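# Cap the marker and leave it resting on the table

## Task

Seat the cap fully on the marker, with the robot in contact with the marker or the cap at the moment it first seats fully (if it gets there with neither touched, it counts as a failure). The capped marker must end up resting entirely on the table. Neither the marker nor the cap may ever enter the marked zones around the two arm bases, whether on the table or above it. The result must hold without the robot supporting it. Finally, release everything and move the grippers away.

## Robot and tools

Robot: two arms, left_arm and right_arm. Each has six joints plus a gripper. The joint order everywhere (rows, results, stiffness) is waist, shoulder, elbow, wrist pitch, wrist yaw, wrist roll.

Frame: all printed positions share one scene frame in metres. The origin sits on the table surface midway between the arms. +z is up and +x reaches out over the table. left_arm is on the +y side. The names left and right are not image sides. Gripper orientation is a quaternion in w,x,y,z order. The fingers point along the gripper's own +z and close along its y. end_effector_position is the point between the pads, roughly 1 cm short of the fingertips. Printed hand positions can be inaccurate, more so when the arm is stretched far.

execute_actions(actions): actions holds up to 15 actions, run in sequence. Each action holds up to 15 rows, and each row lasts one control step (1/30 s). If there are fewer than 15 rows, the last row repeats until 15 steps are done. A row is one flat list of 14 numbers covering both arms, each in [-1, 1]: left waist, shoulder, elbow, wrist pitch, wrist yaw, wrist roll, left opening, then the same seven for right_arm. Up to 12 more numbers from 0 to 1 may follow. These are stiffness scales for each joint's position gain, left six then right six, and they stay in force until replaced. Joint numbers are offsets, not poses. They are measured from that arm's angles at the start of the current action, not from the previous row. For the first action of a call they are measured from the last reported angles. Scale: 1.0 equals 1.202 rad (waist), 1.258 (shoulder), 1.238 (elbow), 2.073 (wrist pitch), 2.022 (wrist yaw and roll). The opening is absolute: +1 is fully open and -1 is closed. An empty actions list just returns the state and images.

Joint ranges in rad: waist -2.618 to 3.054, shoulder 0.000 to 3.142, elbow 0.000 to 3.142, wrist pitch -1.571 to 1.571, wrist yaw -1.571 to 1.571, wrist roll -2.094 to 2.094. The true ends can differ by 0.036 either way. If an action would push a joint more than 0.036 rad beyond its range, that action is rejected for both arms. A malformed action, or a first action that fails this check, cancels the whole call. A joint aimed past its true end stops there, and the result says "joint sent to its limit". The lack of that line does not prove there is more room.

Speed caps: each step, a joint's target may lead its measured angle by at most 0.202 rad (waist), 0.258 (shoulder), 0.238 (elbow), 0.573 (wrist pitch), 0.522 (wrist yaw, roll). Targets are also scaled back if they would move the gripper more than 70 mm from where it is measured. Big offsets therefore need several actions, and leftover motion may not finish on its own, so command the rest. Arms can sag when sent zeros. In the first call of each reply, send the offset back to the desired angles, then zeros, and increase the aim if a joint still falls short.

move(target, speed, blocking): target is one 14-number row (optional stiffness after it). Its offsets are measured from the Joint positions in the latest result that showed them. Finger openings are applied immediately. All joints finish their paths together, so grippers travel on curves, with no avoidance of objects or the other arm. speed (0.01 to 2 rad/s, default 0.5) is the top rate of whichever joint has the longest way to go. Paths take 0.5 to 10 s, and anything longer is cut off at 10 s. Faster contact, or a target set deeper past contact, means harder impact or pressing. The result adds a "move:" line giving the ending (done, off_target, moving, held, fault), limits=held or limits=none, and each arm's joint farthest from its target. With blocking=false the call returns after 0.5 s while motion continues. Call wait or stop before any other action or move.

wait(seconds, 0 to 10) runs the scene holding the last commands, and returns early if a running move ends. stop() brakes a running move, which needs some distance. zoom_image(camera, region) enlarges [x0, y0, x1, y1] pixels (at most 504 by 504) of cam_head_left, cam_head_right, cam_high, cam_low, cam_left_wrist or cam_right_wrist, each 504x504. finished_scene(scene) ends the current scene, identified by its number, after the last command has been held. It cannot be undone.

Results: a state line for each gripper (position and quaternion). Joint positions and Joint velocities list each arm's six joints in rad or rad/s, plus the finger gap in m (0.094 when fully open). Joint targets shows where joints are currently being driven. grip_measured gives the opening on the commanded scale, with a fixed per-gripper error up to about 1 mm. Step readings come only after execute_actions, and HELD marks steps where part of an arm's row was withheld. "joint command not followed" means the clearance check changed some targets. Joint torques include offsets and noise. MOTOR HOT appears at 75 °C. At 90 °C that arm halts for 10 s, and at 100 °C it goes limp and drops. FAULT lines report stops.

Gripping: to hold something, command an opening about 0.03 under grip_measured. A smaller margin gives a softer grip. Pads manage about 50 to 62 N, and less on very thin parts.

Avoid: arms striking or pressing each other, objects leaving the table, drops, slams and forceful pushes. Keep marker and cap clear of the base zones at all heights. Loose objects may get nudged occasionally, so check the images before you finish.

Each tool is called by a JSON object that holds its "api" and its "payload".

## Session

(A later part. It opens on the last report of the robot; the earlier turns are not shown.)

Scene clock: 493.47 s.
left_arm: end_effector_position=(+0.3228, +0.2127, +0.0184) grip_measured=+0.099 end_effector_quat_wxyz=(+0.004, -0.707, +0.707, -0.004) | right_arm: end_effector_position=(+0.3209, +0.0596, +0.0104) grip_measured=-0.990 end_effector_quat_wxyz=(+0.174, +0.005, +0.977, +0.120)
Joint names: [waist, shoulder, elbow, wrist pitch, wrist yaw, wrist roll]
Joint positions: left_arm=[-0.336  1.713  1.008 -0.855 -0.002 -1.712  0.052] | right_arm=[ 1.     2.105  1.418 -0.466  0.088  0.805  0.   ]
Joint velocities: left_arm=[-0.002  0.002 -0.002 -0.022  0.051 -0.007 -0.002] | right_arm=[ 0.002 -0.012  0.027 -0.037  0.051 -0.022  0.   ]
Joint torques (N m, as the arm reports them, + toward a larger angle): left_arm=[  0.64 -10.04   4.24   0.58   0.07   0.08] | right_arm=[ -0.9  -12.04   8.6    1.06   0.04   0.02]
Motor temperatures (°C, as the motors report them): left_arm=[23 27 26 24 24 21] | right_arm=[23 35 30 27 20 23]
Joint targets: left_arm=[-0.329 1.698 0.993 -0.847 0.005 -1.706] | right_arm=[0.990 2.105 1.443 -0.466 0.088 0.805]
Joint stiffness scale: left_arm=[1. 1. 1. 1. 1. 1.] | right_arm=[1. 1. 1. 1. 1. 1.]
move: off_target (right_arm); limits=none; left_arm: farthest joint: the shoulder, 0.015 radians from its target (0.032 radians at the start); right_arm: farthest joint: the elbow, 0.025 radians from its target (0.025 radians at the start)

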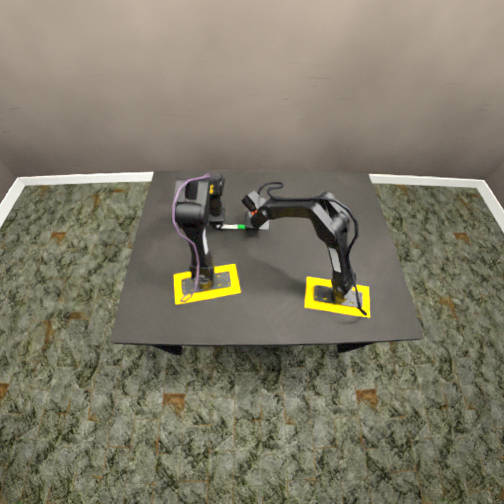

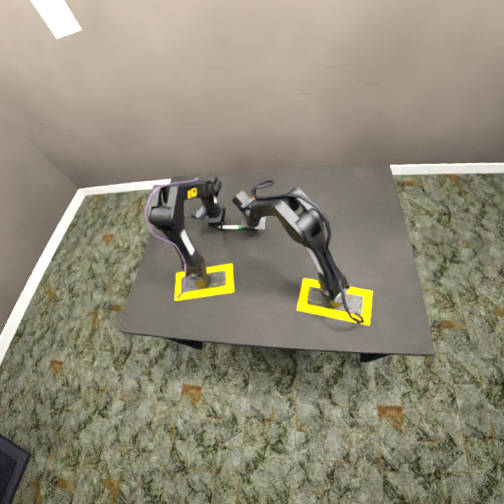

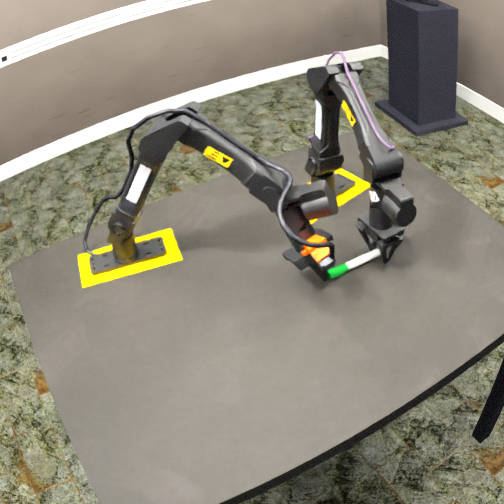

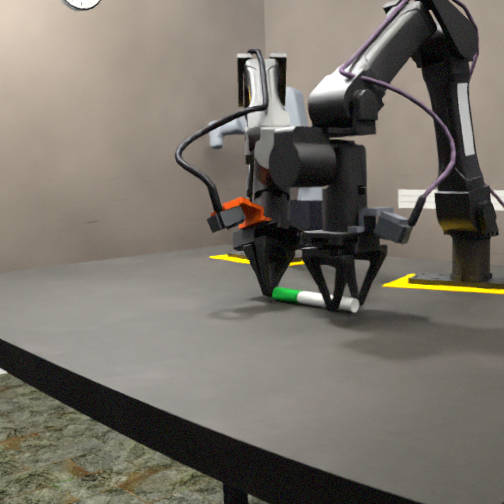

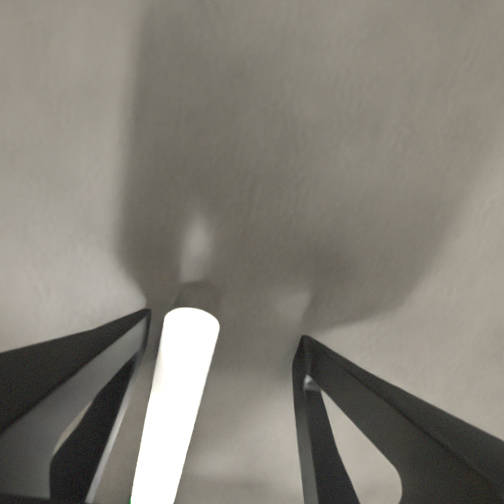

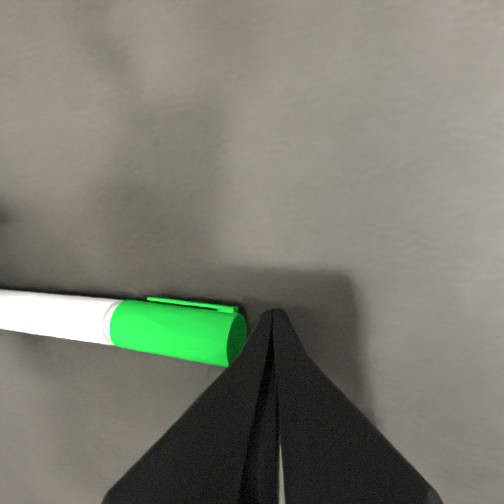

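{"api": "execute_actions", "payload": {"actions": [[[0,-0.012,-0.035,0.015,0,0,0.1,0,0,0.02,0,0,0,-1]],[[0,0,-0.01,0,0,0,-0.8,0,0,0.01,0,0,0,-1]],[[0,0,0,0,0,0,-0.8,0,0,0.01,0,0,0,-1]]]}}

{"api": "move", "payload": {"target": [-0.01,0,0,0,0.01,0,-0.8,0.075,0.01,0.06,0.02,-0.02,0.02,-1], "speed": 0.1}}

{"api": "zoom_image", "payload": {"camera": "cam_right_wrist", "region": [40,220,300,400]}}

Scene clock: 503.43 s.
left_arm: end_effector_position=(+0.3203, +0.2130, +0.0137) grip_measured=-0.658 end_effector_quat_wxyz=(+0.004, -0.707, +0.707, -0.004) | right_arm: end_effector_position=(+0.3209, +0.0596, +0.0104) grip_measured=-0.990 end_effector_quat_wxyz=(+0.174, +0.005, +0.977, +0.120)
Joint names: [waist, shoulder, elbow, wrist pitch, wrist yaw, wrist roll]
Joint positions: left_arm=[-0.336  1.712  0.986 -0.832 -0.001 -1.712  0.016] | right_arm=[ 1.     2.105  1.418 -0.466  0.088  0.805  0.   ]
Joint velocities: left_arm=[ 0.002  0.012  0.007 -0.037 -0.037 -0.007  0.   ] | right_arm=[ 0.002 -0.002 -0.012 -0.022 -0.066  0.007 -0.   ]
Joint torques (N m, as the arm reports them, + toward a larger angle): left_arm=[ 0.03 -8.43  5.16  0.5   0.01  0.02] | right_arm=[  0.01 -12.04   7.68   1.06   0.04   0.02]
Motor temperatures (°C, as the motors report them): left_arm=[23 27 26 24 24 21] | right_arm=[23 35 30 27 20 23]
Joint targets: left_arm=[-0.336 1.712 0.986 -0.832 -0.001 -1.712] | right_arm=[1.000 2.105 1.430 -0.466 0.088 0.805]
Joint stiffness scale: left_arm=[1. 1. 1. 1. 1. 1.] | right_arm=[1. 1. 1. 1. 1. 1.]
Step readings (joint positions; steps 1 to 15: 1st action; 16 to 30: 2nd action; 31 to 45: 3rd action):
0: left_arm=[-0.336 1.713 1.008 -0.855 -0.001 -1.712] | right_arm=[1.000 2.105 1.418 -0.466 0.088 0.805]
1: left_arm=[-0.336 1.713 1.005 -0.851 -0.001 -1.712] | right_arm=[1.000 2.105 1.418 -0.466 0.088 0.805]
2: left_arm=[-0.336 1.712 1.001 -0.844 -0.001 -1.712] | right_arm=[1.000 2.105 1.418 -0.466 0.088 0.805]
4: left_arm=[-0.336 1.712 0.991 -0.839 -0.001 -1.712] | right_arm=[1.000 2.105 1.418 -0.466 0.088 0.805]
8: left_arm=[-0.336 1.712 0.986 -0.838 -0.001 -1.712] | right_arm=[1.000 2.105 1.418 -0.466 0.088 0.805]
15: left_arm=[-0.336 1.712 0.986 -0.833 -0.001 -1.712] | right_arm=[1.000 2.105 1.418 -0.466 0.088 0.805]
16: left_arm=[-0.336 1.712 0.986 -0.832 -0.001 -1.712] | right_arm=[1.000 2.105 1.418 -0.466 0.088 0.805]
17: left_arm=[-0.336 1.712 0.986 -0.832 -0.001 -1.712] | right_arm=[1.000 2.105 1.418 -0.466 0.088 0.805]
19: left_arm=[-0.336 1.712 0.986 -0.832 -0.001 -1.712] | right_arm=[1.000 2.105 1.418 -0.466 0.088 0.805]
23: left_arm=[-0.336 1.712 0.986 -0.832 -0.001 -1.712] | right_arm=[1.000 2.105 1.418 -0.466 0.088 0.805]
30: left_arm=[-0.336 1.712 0.986 -0.832 -0.001 -1.712] | right_arm=[1.000 2.105 1.418 -0.466 0.088 0.805]
31: left_arm=[-0.336 1.712 0.986 -0.832 -0.001 -1.712] | right_arm=[1.000 2.105 1.418 -0.466 0.088 0.805]
32: left_arm=[-0.336 1.712 0.986 -0.832 -0.001 -1.712] | right_arm=[1.000 2.105 1.418 -0.466 0.088 0.805]
34: left_arm=[-0.336 1.712 0.986 -0.832 -0.001 -1.712] | right_arm=[1.000 2.105 1.418 -0.466 0.088 0.805]
38: left_arm=[-0.336 1.712 0.986 -0.832 -0.001 -1.712] | right_arm=[1.000 2.105 1.418 -0.466 0.088 0.805]
45: Joint positions above

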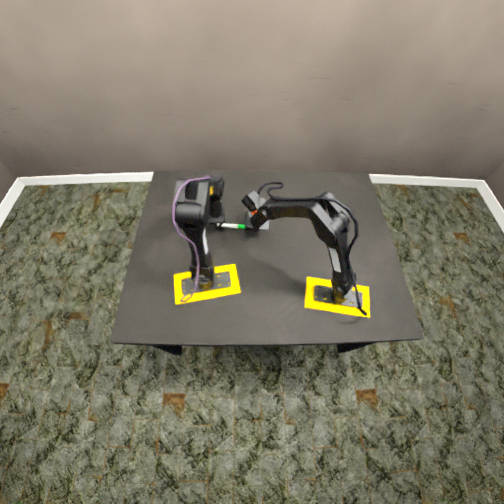

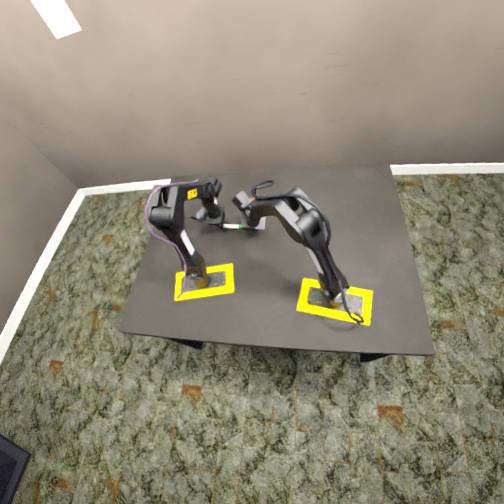

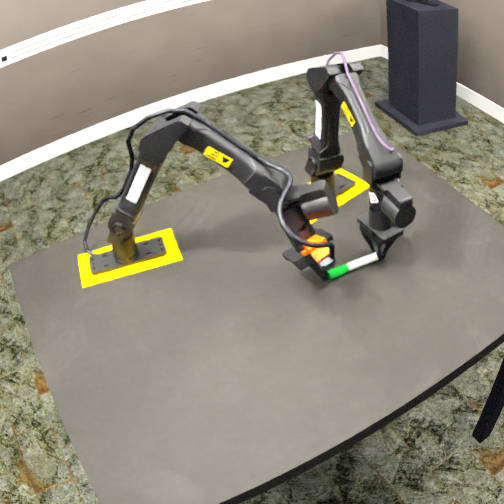

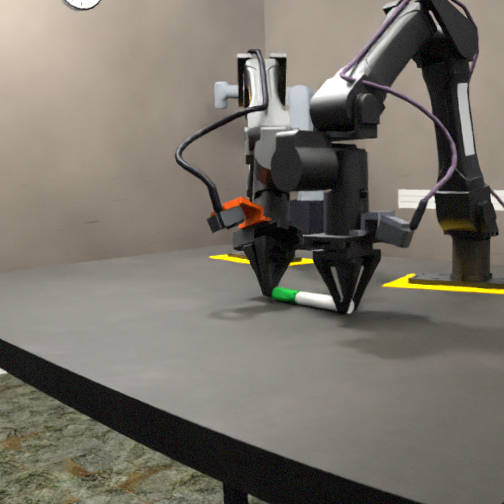

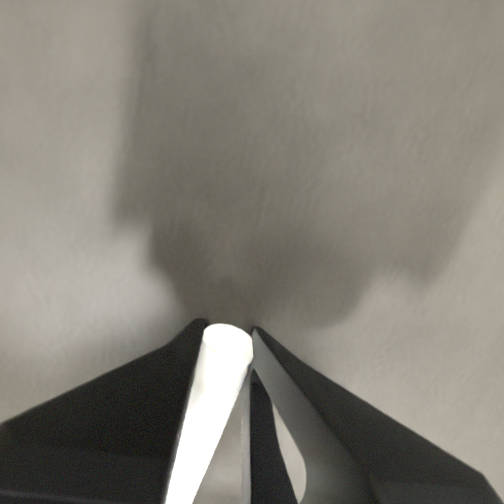

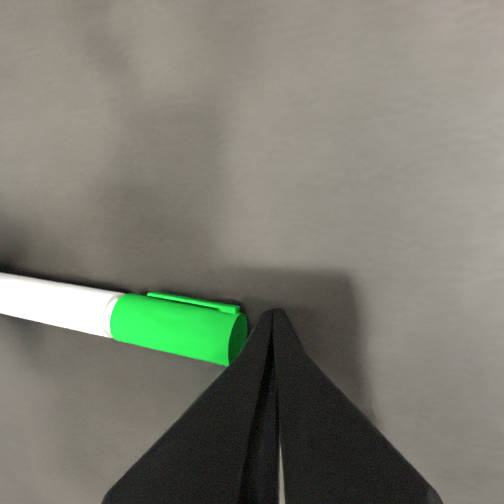

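Scene clock: 504.73 s.
left_arm: end_effector_position=(+0.3191, +0.2197, +0.0138) grip_measured=-0.658 end_effector_quat_wxyz=(+0.016, -0.703, +0.711, +0.010) | right_arm: end_effector_position=(+0.3039, +0.0791, +0.0106) grip_measured=-0.990 end_effector_quat_wxyz=(+0.170, -0.006, +0.978, +0.121)
Joint names: [waist, shoulder, elbow, wrist pitch, wrist yaw, wrist roll]
Joint positions: left_arm=[-0.336  1.712  0.986 -0.841 -0.037 -1.699  0.016] | right_arm=[ 1.058  2.119  1.445 -0.488  0.101  0.839  0.   ]
Joint velocities: left_arm=[-0.007  0.002 -0.007  0.081  0.037 -0.007 -0.   ] | right_arm=[ 0.002 -0.007 -0.007  0.022 -0.007  0.007 -0.   ]
Joint torques (N m, as the arm reports them, + toward a larger angle): left_arm=[-1.02 -8.4   5.26  0.54  0.5  -0.09] | right_arm=[  2.72 -12.31  10.23   1.68  -0.45   0.06]
Motor temperatures (°C, as the motors report them): left_arm=[23 27 26 24 24 21] | right_arm=[23 35 30 27 20 23]
Joint targets: left_arm=[-0.348 1.712 0.986 -0.832 0.019 -1.712] | right_arm=[1.091 2.118 1.492 -0.424 0.047 0.845]
Joint stiffness scale: left_arm=[1. 1. 1. 1. 1. 1.] | right_arm=[1. 1. 1. 1. 1. 1.]
move: off_target (left_arm, right_arm); limits=none; left_arm: farthest joint: the wrist yaw, 0.057 radians from its target (0.020 radians at the start); right_arm: farthest joint: the wrist pitch, 0.063 radians from its target (0.041 radians at the start)

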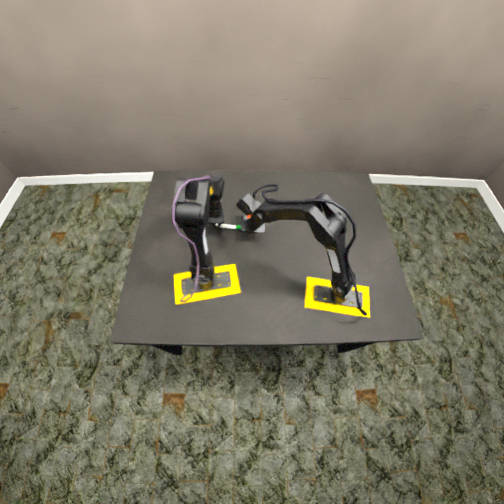

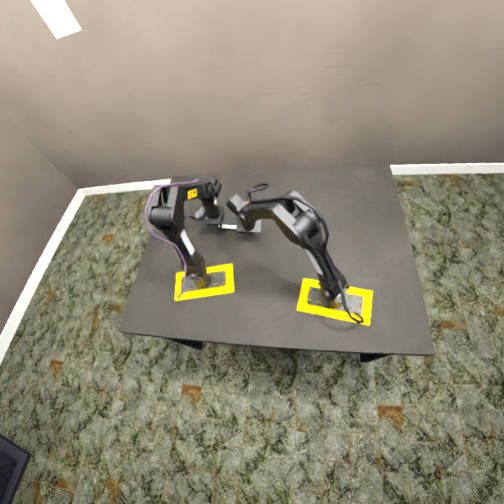

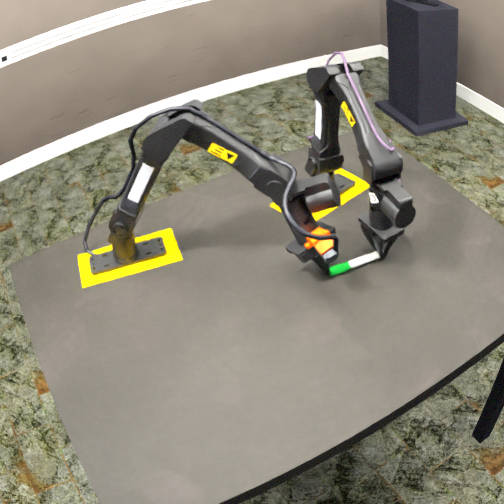

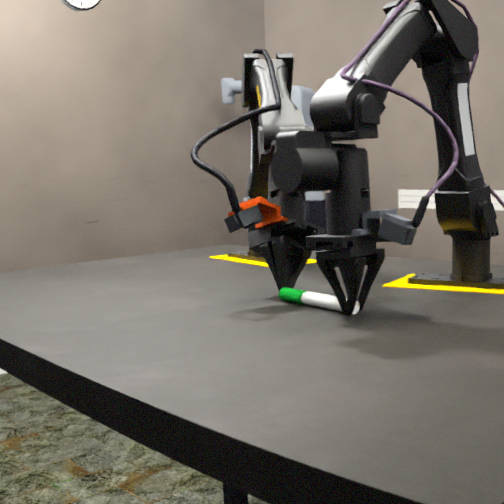

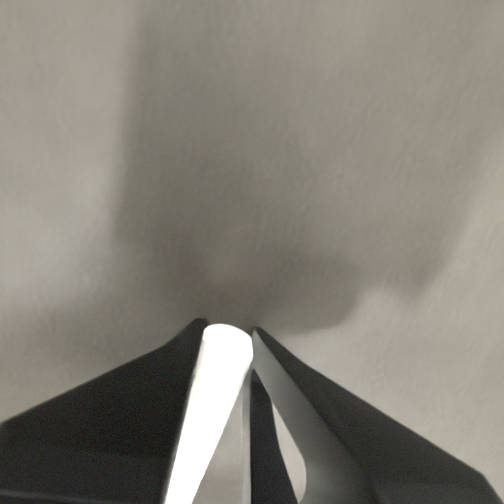

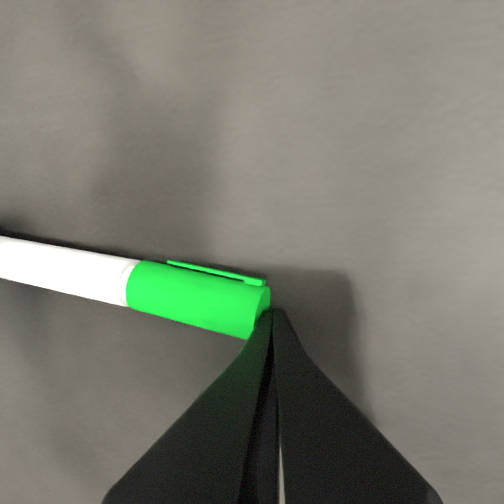

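Region (40, 220, 300, 400) of cam_right_wrist's 504x504 image, scaled by 1.938, with more detail than that image has; it fills the top 349 rows of this view, and the rest is white.

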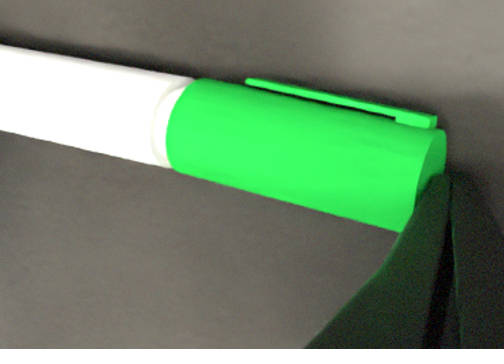

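{"api": "move", "payload": {"target": [-0.025,0,0,0.005,0.07,-0.01,-0.85,0.05,0.07,0.15,0.01,-0.03,0.01,-1], "speed": 0.12}}

{"api": "zoom_image", "payload": {"camera": "cam_right_wrist", "region": [40,220,300,400]}}

Scene clock: 515.07 s.
left_arm: end_effector_position=(+0.3191, +0.2198, +0.0138) grip_measured=-0.658 end_effector_quat_wxyz=(+0.016, -0.707, +0.707, +0.010) | right_arm: end_effector_position=(+0.3063, +0.0845, +0.0086) grip_measured=-0.990 end_effector_quat_wxyz=(+0.158, -0.004, +0.984, +0.086)
Joint names: [waist, shoulder, elbow, wrist pitch, wrist yaw, wrist roll]
Joint positions: left_arm=[-0.336  1.712  0.986 -0.841 -0.038 -1.711  0.016] | right_arm=[ 1.073  2.191  1.579 -0.62   0.133  0.857  0.   ]
Joint velocities: left_arm=[ 0.002  0.002 -0.017  0.007 -0.022 -0.022 -0.   ] | right_arm=[-0.007 -0.017 -0.012  0.007 -0.037  0.022 -0.   ]
Joint torques (N m, as the arm reports them, + toward a larger angle): left_arm=[-2.63 -8.44  5.27  0.57  1.3  -0.07] | right_arm=[  3.7  -11.27  10.56   2.45  -0.81   0.04]
Motor temperatures (°C, as the motors report them): left_arm=[23 27 26 24 24 21] | right_arm=[23 36 31 29 20 23]
Joint targets: left_arm=[-0.366 1.712 0.986 -0.831 0.104 -1.720] | right_arm=[1.118 2.207 1.630 -0.467 0.040 0.859]
Joint stiffness scale: left_arm=[1. 1. 1. 1. 1. 1.] | right_arm=[1. 1. 1. 1. 1. 1.]
move: off_target (left_arm, right_arm); limits=none; left_arm: farthest joint: the wrist yaw, 0.143 radians from its target (0.142 radians at the start); right_arm: farthest joint: the wrist pitch, 0.153 radians from its target (0.021 radians at the start)

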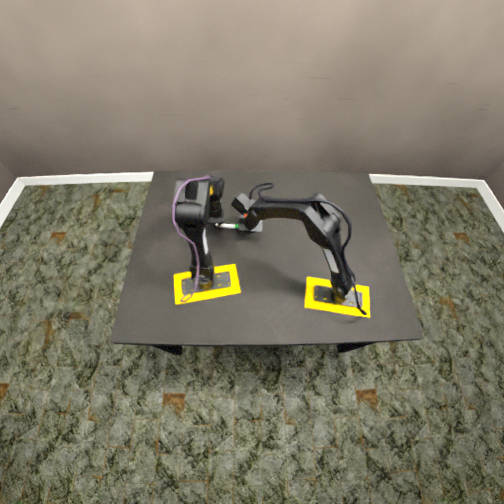

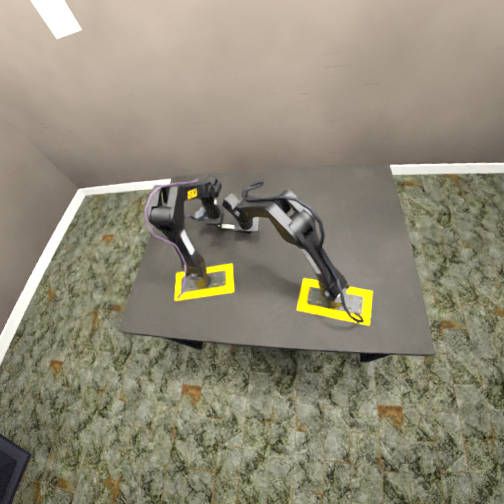

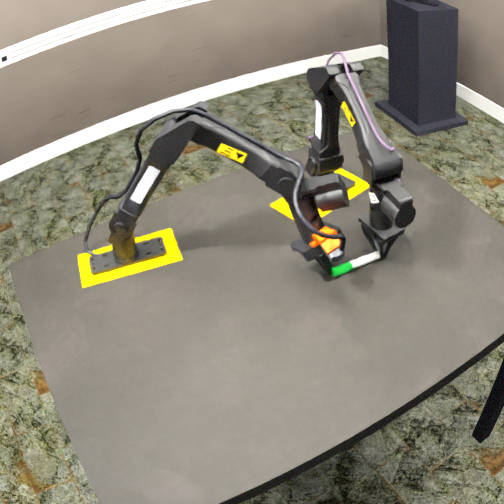

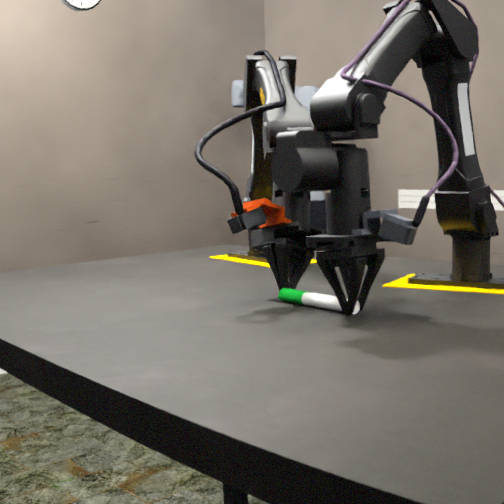

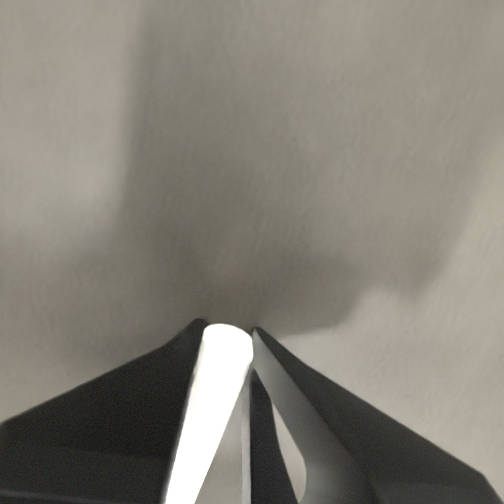

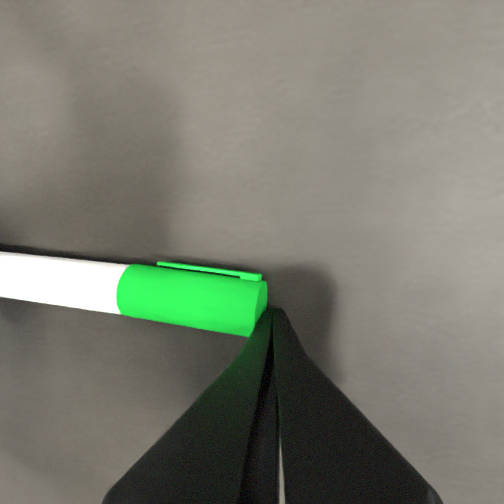

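Region (40, 220, 300, 400) of cam_right_wrist's 504x504 image, scaled by 1.938, with more detail than that image has; it fills the top 349 rows of this view, and the rest is white.

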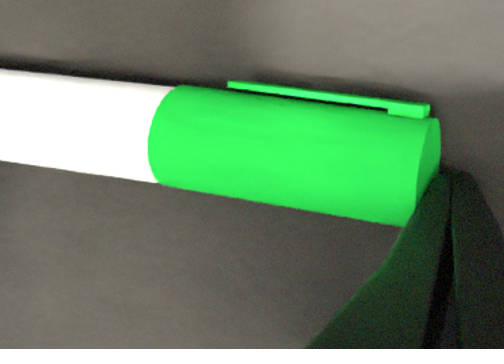

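Gap closed. Release and retreat.

{"api": "execute_actions", "payload": {"actions": [[[0,0,0,0,0,0,-0.85,-0.03,0,0,0,0,0,-1]],[[0,0,0,0,0,0,0.3,-0.05,-0.03,0,0,0,0,-1]]]}}

{"api": "move", "payload": {"target": [0.15,-0.25,0.1,0,0,0,0.3,-0.4,-0.3,0,0,0,0,-1], "speed": 0.6}}

Scene clock: 521.60 s.
left_arm: end_effector_position=(+0.3192, +0.2204, +0.0138) grip_measured=+0.299 end_effector_quat_wxyz=(+0.017, -0.707, +0.707, +0.011) | right_arm: end_effector_position=(+0.3354, +0.0547, +0.0090) grip_measured=-0.990 end_effector_quat_wxyz=(+0.157, +0.039, +0.983, +0.082)
Joint names: [waist, shoulder, elbow, wrist pitch, wrist yaw, wrist roll]
Joint positions: left_arm=[-0.335  1.712  0.986 -0.841 -0.04  -1.711  0.061] | right_arm=[ 0.984  2.189  1.579 -0.626  0.122  0.857  0.   ]
Joint velocities: left_arm=[-0.012 -0.012  0.002 -0.037 -0.037  0.022 -0.001] | right_arm=[-0.002  0.022 -0.012 -0.066 -0.095 -0.007 -0.001]
Joint torques (N m, as the arm reports them, + toward a larger angle): left_arm=[ 0.04 -8.43  5.23  0.49 -0.01  0.01] | right_arm=[ -0.04 -16.35   6.78   0.92   0.08   0.02]
Motor temperatures (°C, as the motors report them): left_arm=[23 27 26 24 25 21] | right_arm=[23 36 31 31 21 23]
Joint targets: left_arm=[-0.335 1.712 0.986 -0.841 -0.040 -1.711] | right_arm=[0.986 2.153 1.579 -0.626 0.130 0.857]
Joint stiffness scale: left_arm=[1. 1. 1. 1. 1. 1.] | right_arm=[1. 1. 1. 1. 1. 1.]
Step readings (joint positions; steps 1 to 15: 1st action; 16 to 30: 2nd action):
0: left_arm=[-0.336 1.712 0.986 -0.841 -0.038 -1.711] | right_arm=[1.073 2.191 1.579 -0.620 0.133 0.857]
1: left_arm=[-0.335 1.712 0.986 -0.841 -0.044 -1.711] | right_arm=[1.069 2.191 1.579 -0.626 0.136 0.857]
2: left_arm=[-0.335 1.712 0.986 -0.841 -0.043 -1.711] | right_arm=[1.066 2.191 1.579 -0.626 0.134 0.857]
4: left_arm=[-0.335 1.712 0.986 -0.841 -0.042 -1.711] | right_arm=[1.057 2.191 1.579 -0.626 0.131 0.857]
8: left_arm=[-0.335 1.712 0.986 -0.841 -0.041 -1.711] | right_arm=[1.047 2.191 1.579 -0.626 0.130 0.857]
15: left_arm=[-0.335 1.712 0.986 -0.841 -0.040 -1.711] | right_arm=[1.046 2.191 1.579 -0.626 0.130 0.857]
16: left_arm=[-0.335 1.712 0.986 -0.841 -0.040 -1.711] | right_arm=[1.042 2.191 1.579 -0.626 0.127 0.857]
17: left_arm=[-0.335 1.712 0.986 -0.841 -0.040 -1.711] | right_arm=[1.036 2.190 1.579 -0.626 0.123 0.857]
19: left_arm=[-0.335 1.712 0.986 -0.841 -0.040 -1.711] | right_arm=[1.016 2.190 1.579 -0.626 0.122 0.857]
23: left_arm=[-0.335 1.712 0.986 -0.841 -0.040 -1.711] | right_arm=[0.986 2.189 1.579 -0.626 0.122 0.857]
30: Joint positions above

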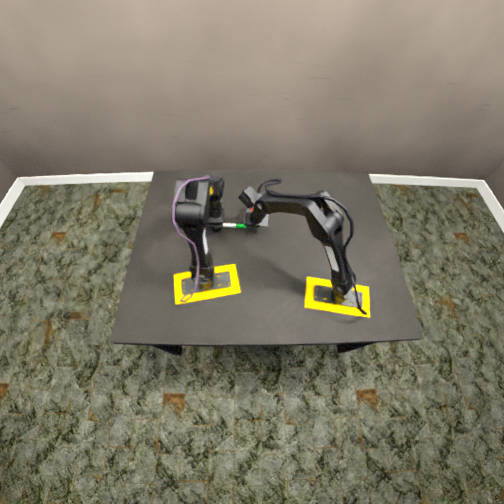

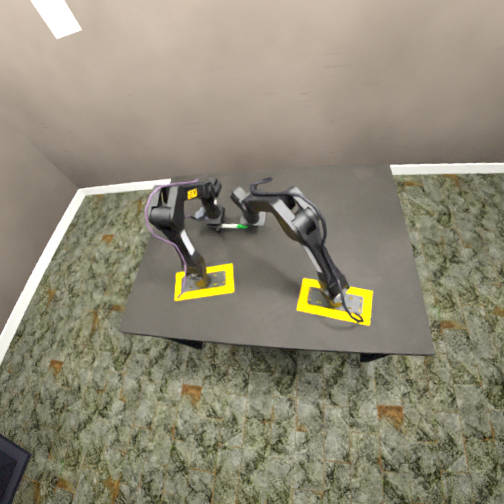

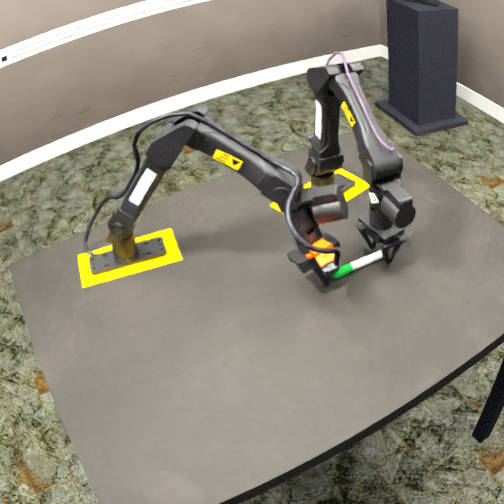

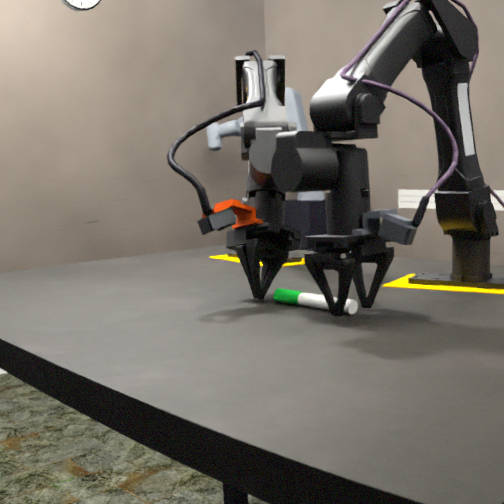

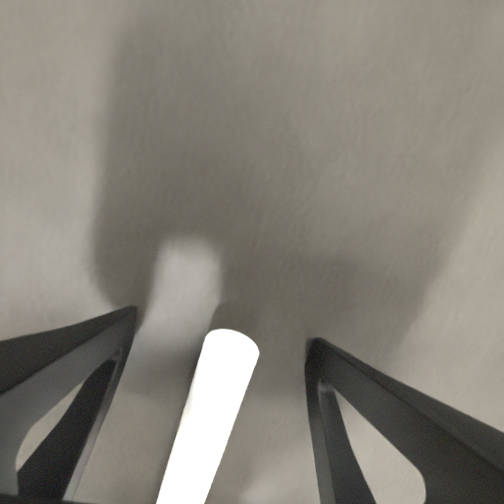

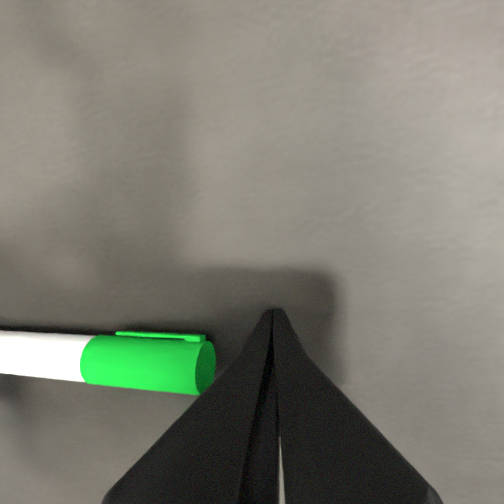

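Scene clock: 522.83 s.
left_arm: end_effector_position=(+0.3684, +0.2704, +0.1327) grip_measured=+0.299 end_effector_quat_wxyz=(-0.153, +0.751, -0.626, +0.141) | right_arm: end_effector_position=(+0.4585, -0.1473, +0.1799) grip_measured=-0.990 end_effector_quat_wxyz=(+0.312, +0.272, +0.900, +0.140)
Joint names: [waist, shoulder, elbow, wrist pitch, wrist yaw, wrist roll]
Joint positions: left_arm=[-0.162  1.407  1.09  -0.837 -0.04  -1.711  0.061] | right_arm=[ 0.499  1.831  1.579 -0.629  0.118  0.857  0.   ]
Joint velocities: left_arm=[ 0.007  0.012 -0.012 -0.007  0.007 -0.037 -0.   ] | right_arm=[ 0.002 -0.027  0.037 -0.007  0.022  0.037 -0.001]
Joint torques (N m, as the arm reports them, + toward a larger angle): left_arm=[ 0.67 -7.4   7.79  1.17 -0.01  0.02] | right_arm=[  0.37 -12.33   7.62   1.46   0.09   0.02]
Motor temperatures (°C, as the motors report them): left_arm=[23 27 26 24 25 21] | right_arm=[23 36 31 31 21 23]
Joint targets: left_arm=[-0.155 1.397 1.109 -0.841 -0.040 -1.711] | right_arm=[0.504 1.812 1.579 -0.625 0.123 0.857]
Joint stiffness scale: left_arm=[1. 1. 1. 1. 1. 1.] | right_arm=[1. 1. 1. 1. 1. 1.]
move: done; limits=none; left_arm: farthest joint: the elbow, 0.020 radians from its target (0.124 radians at the start); right_arm: farthest joint: the shoulder, 0.019 radians from its target (0.378 radians at the start)

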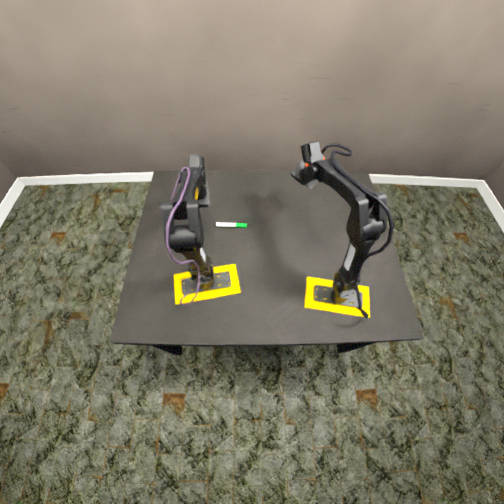

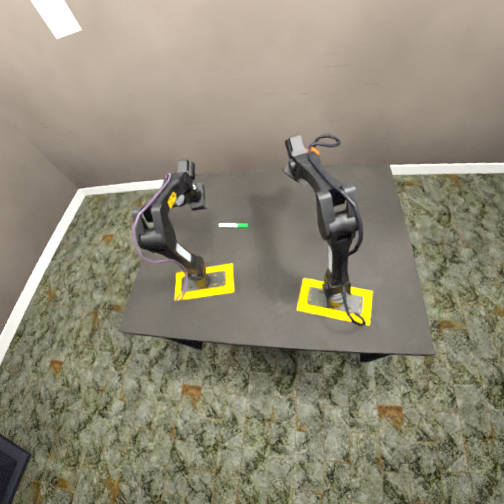

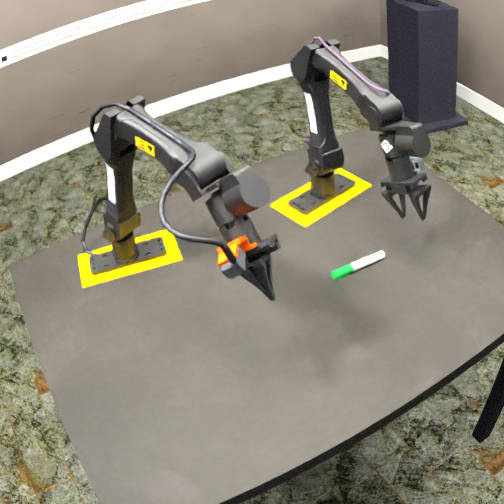

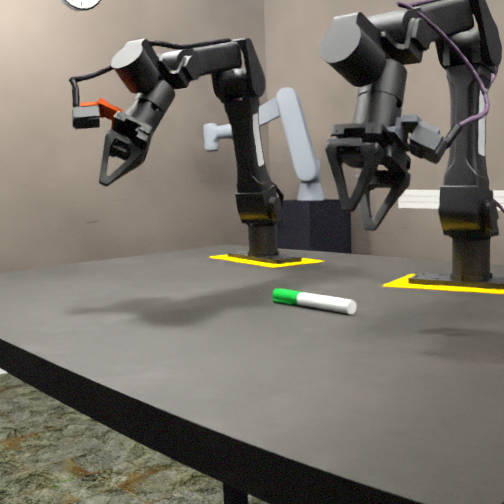

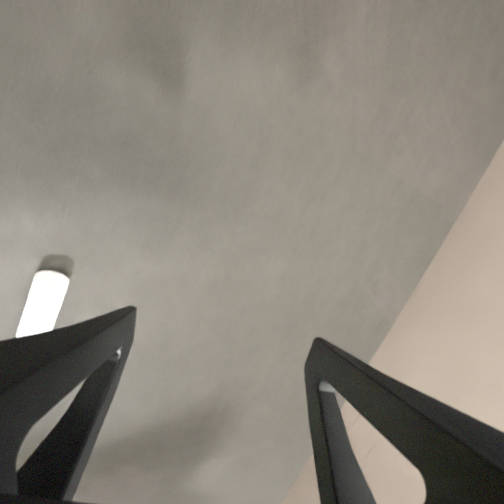

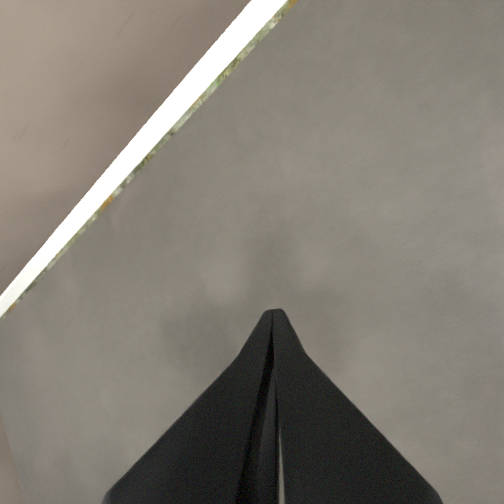

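{"api": "finished_scene", "payload": {"scene": 1}}

The scene is finished: the task was done.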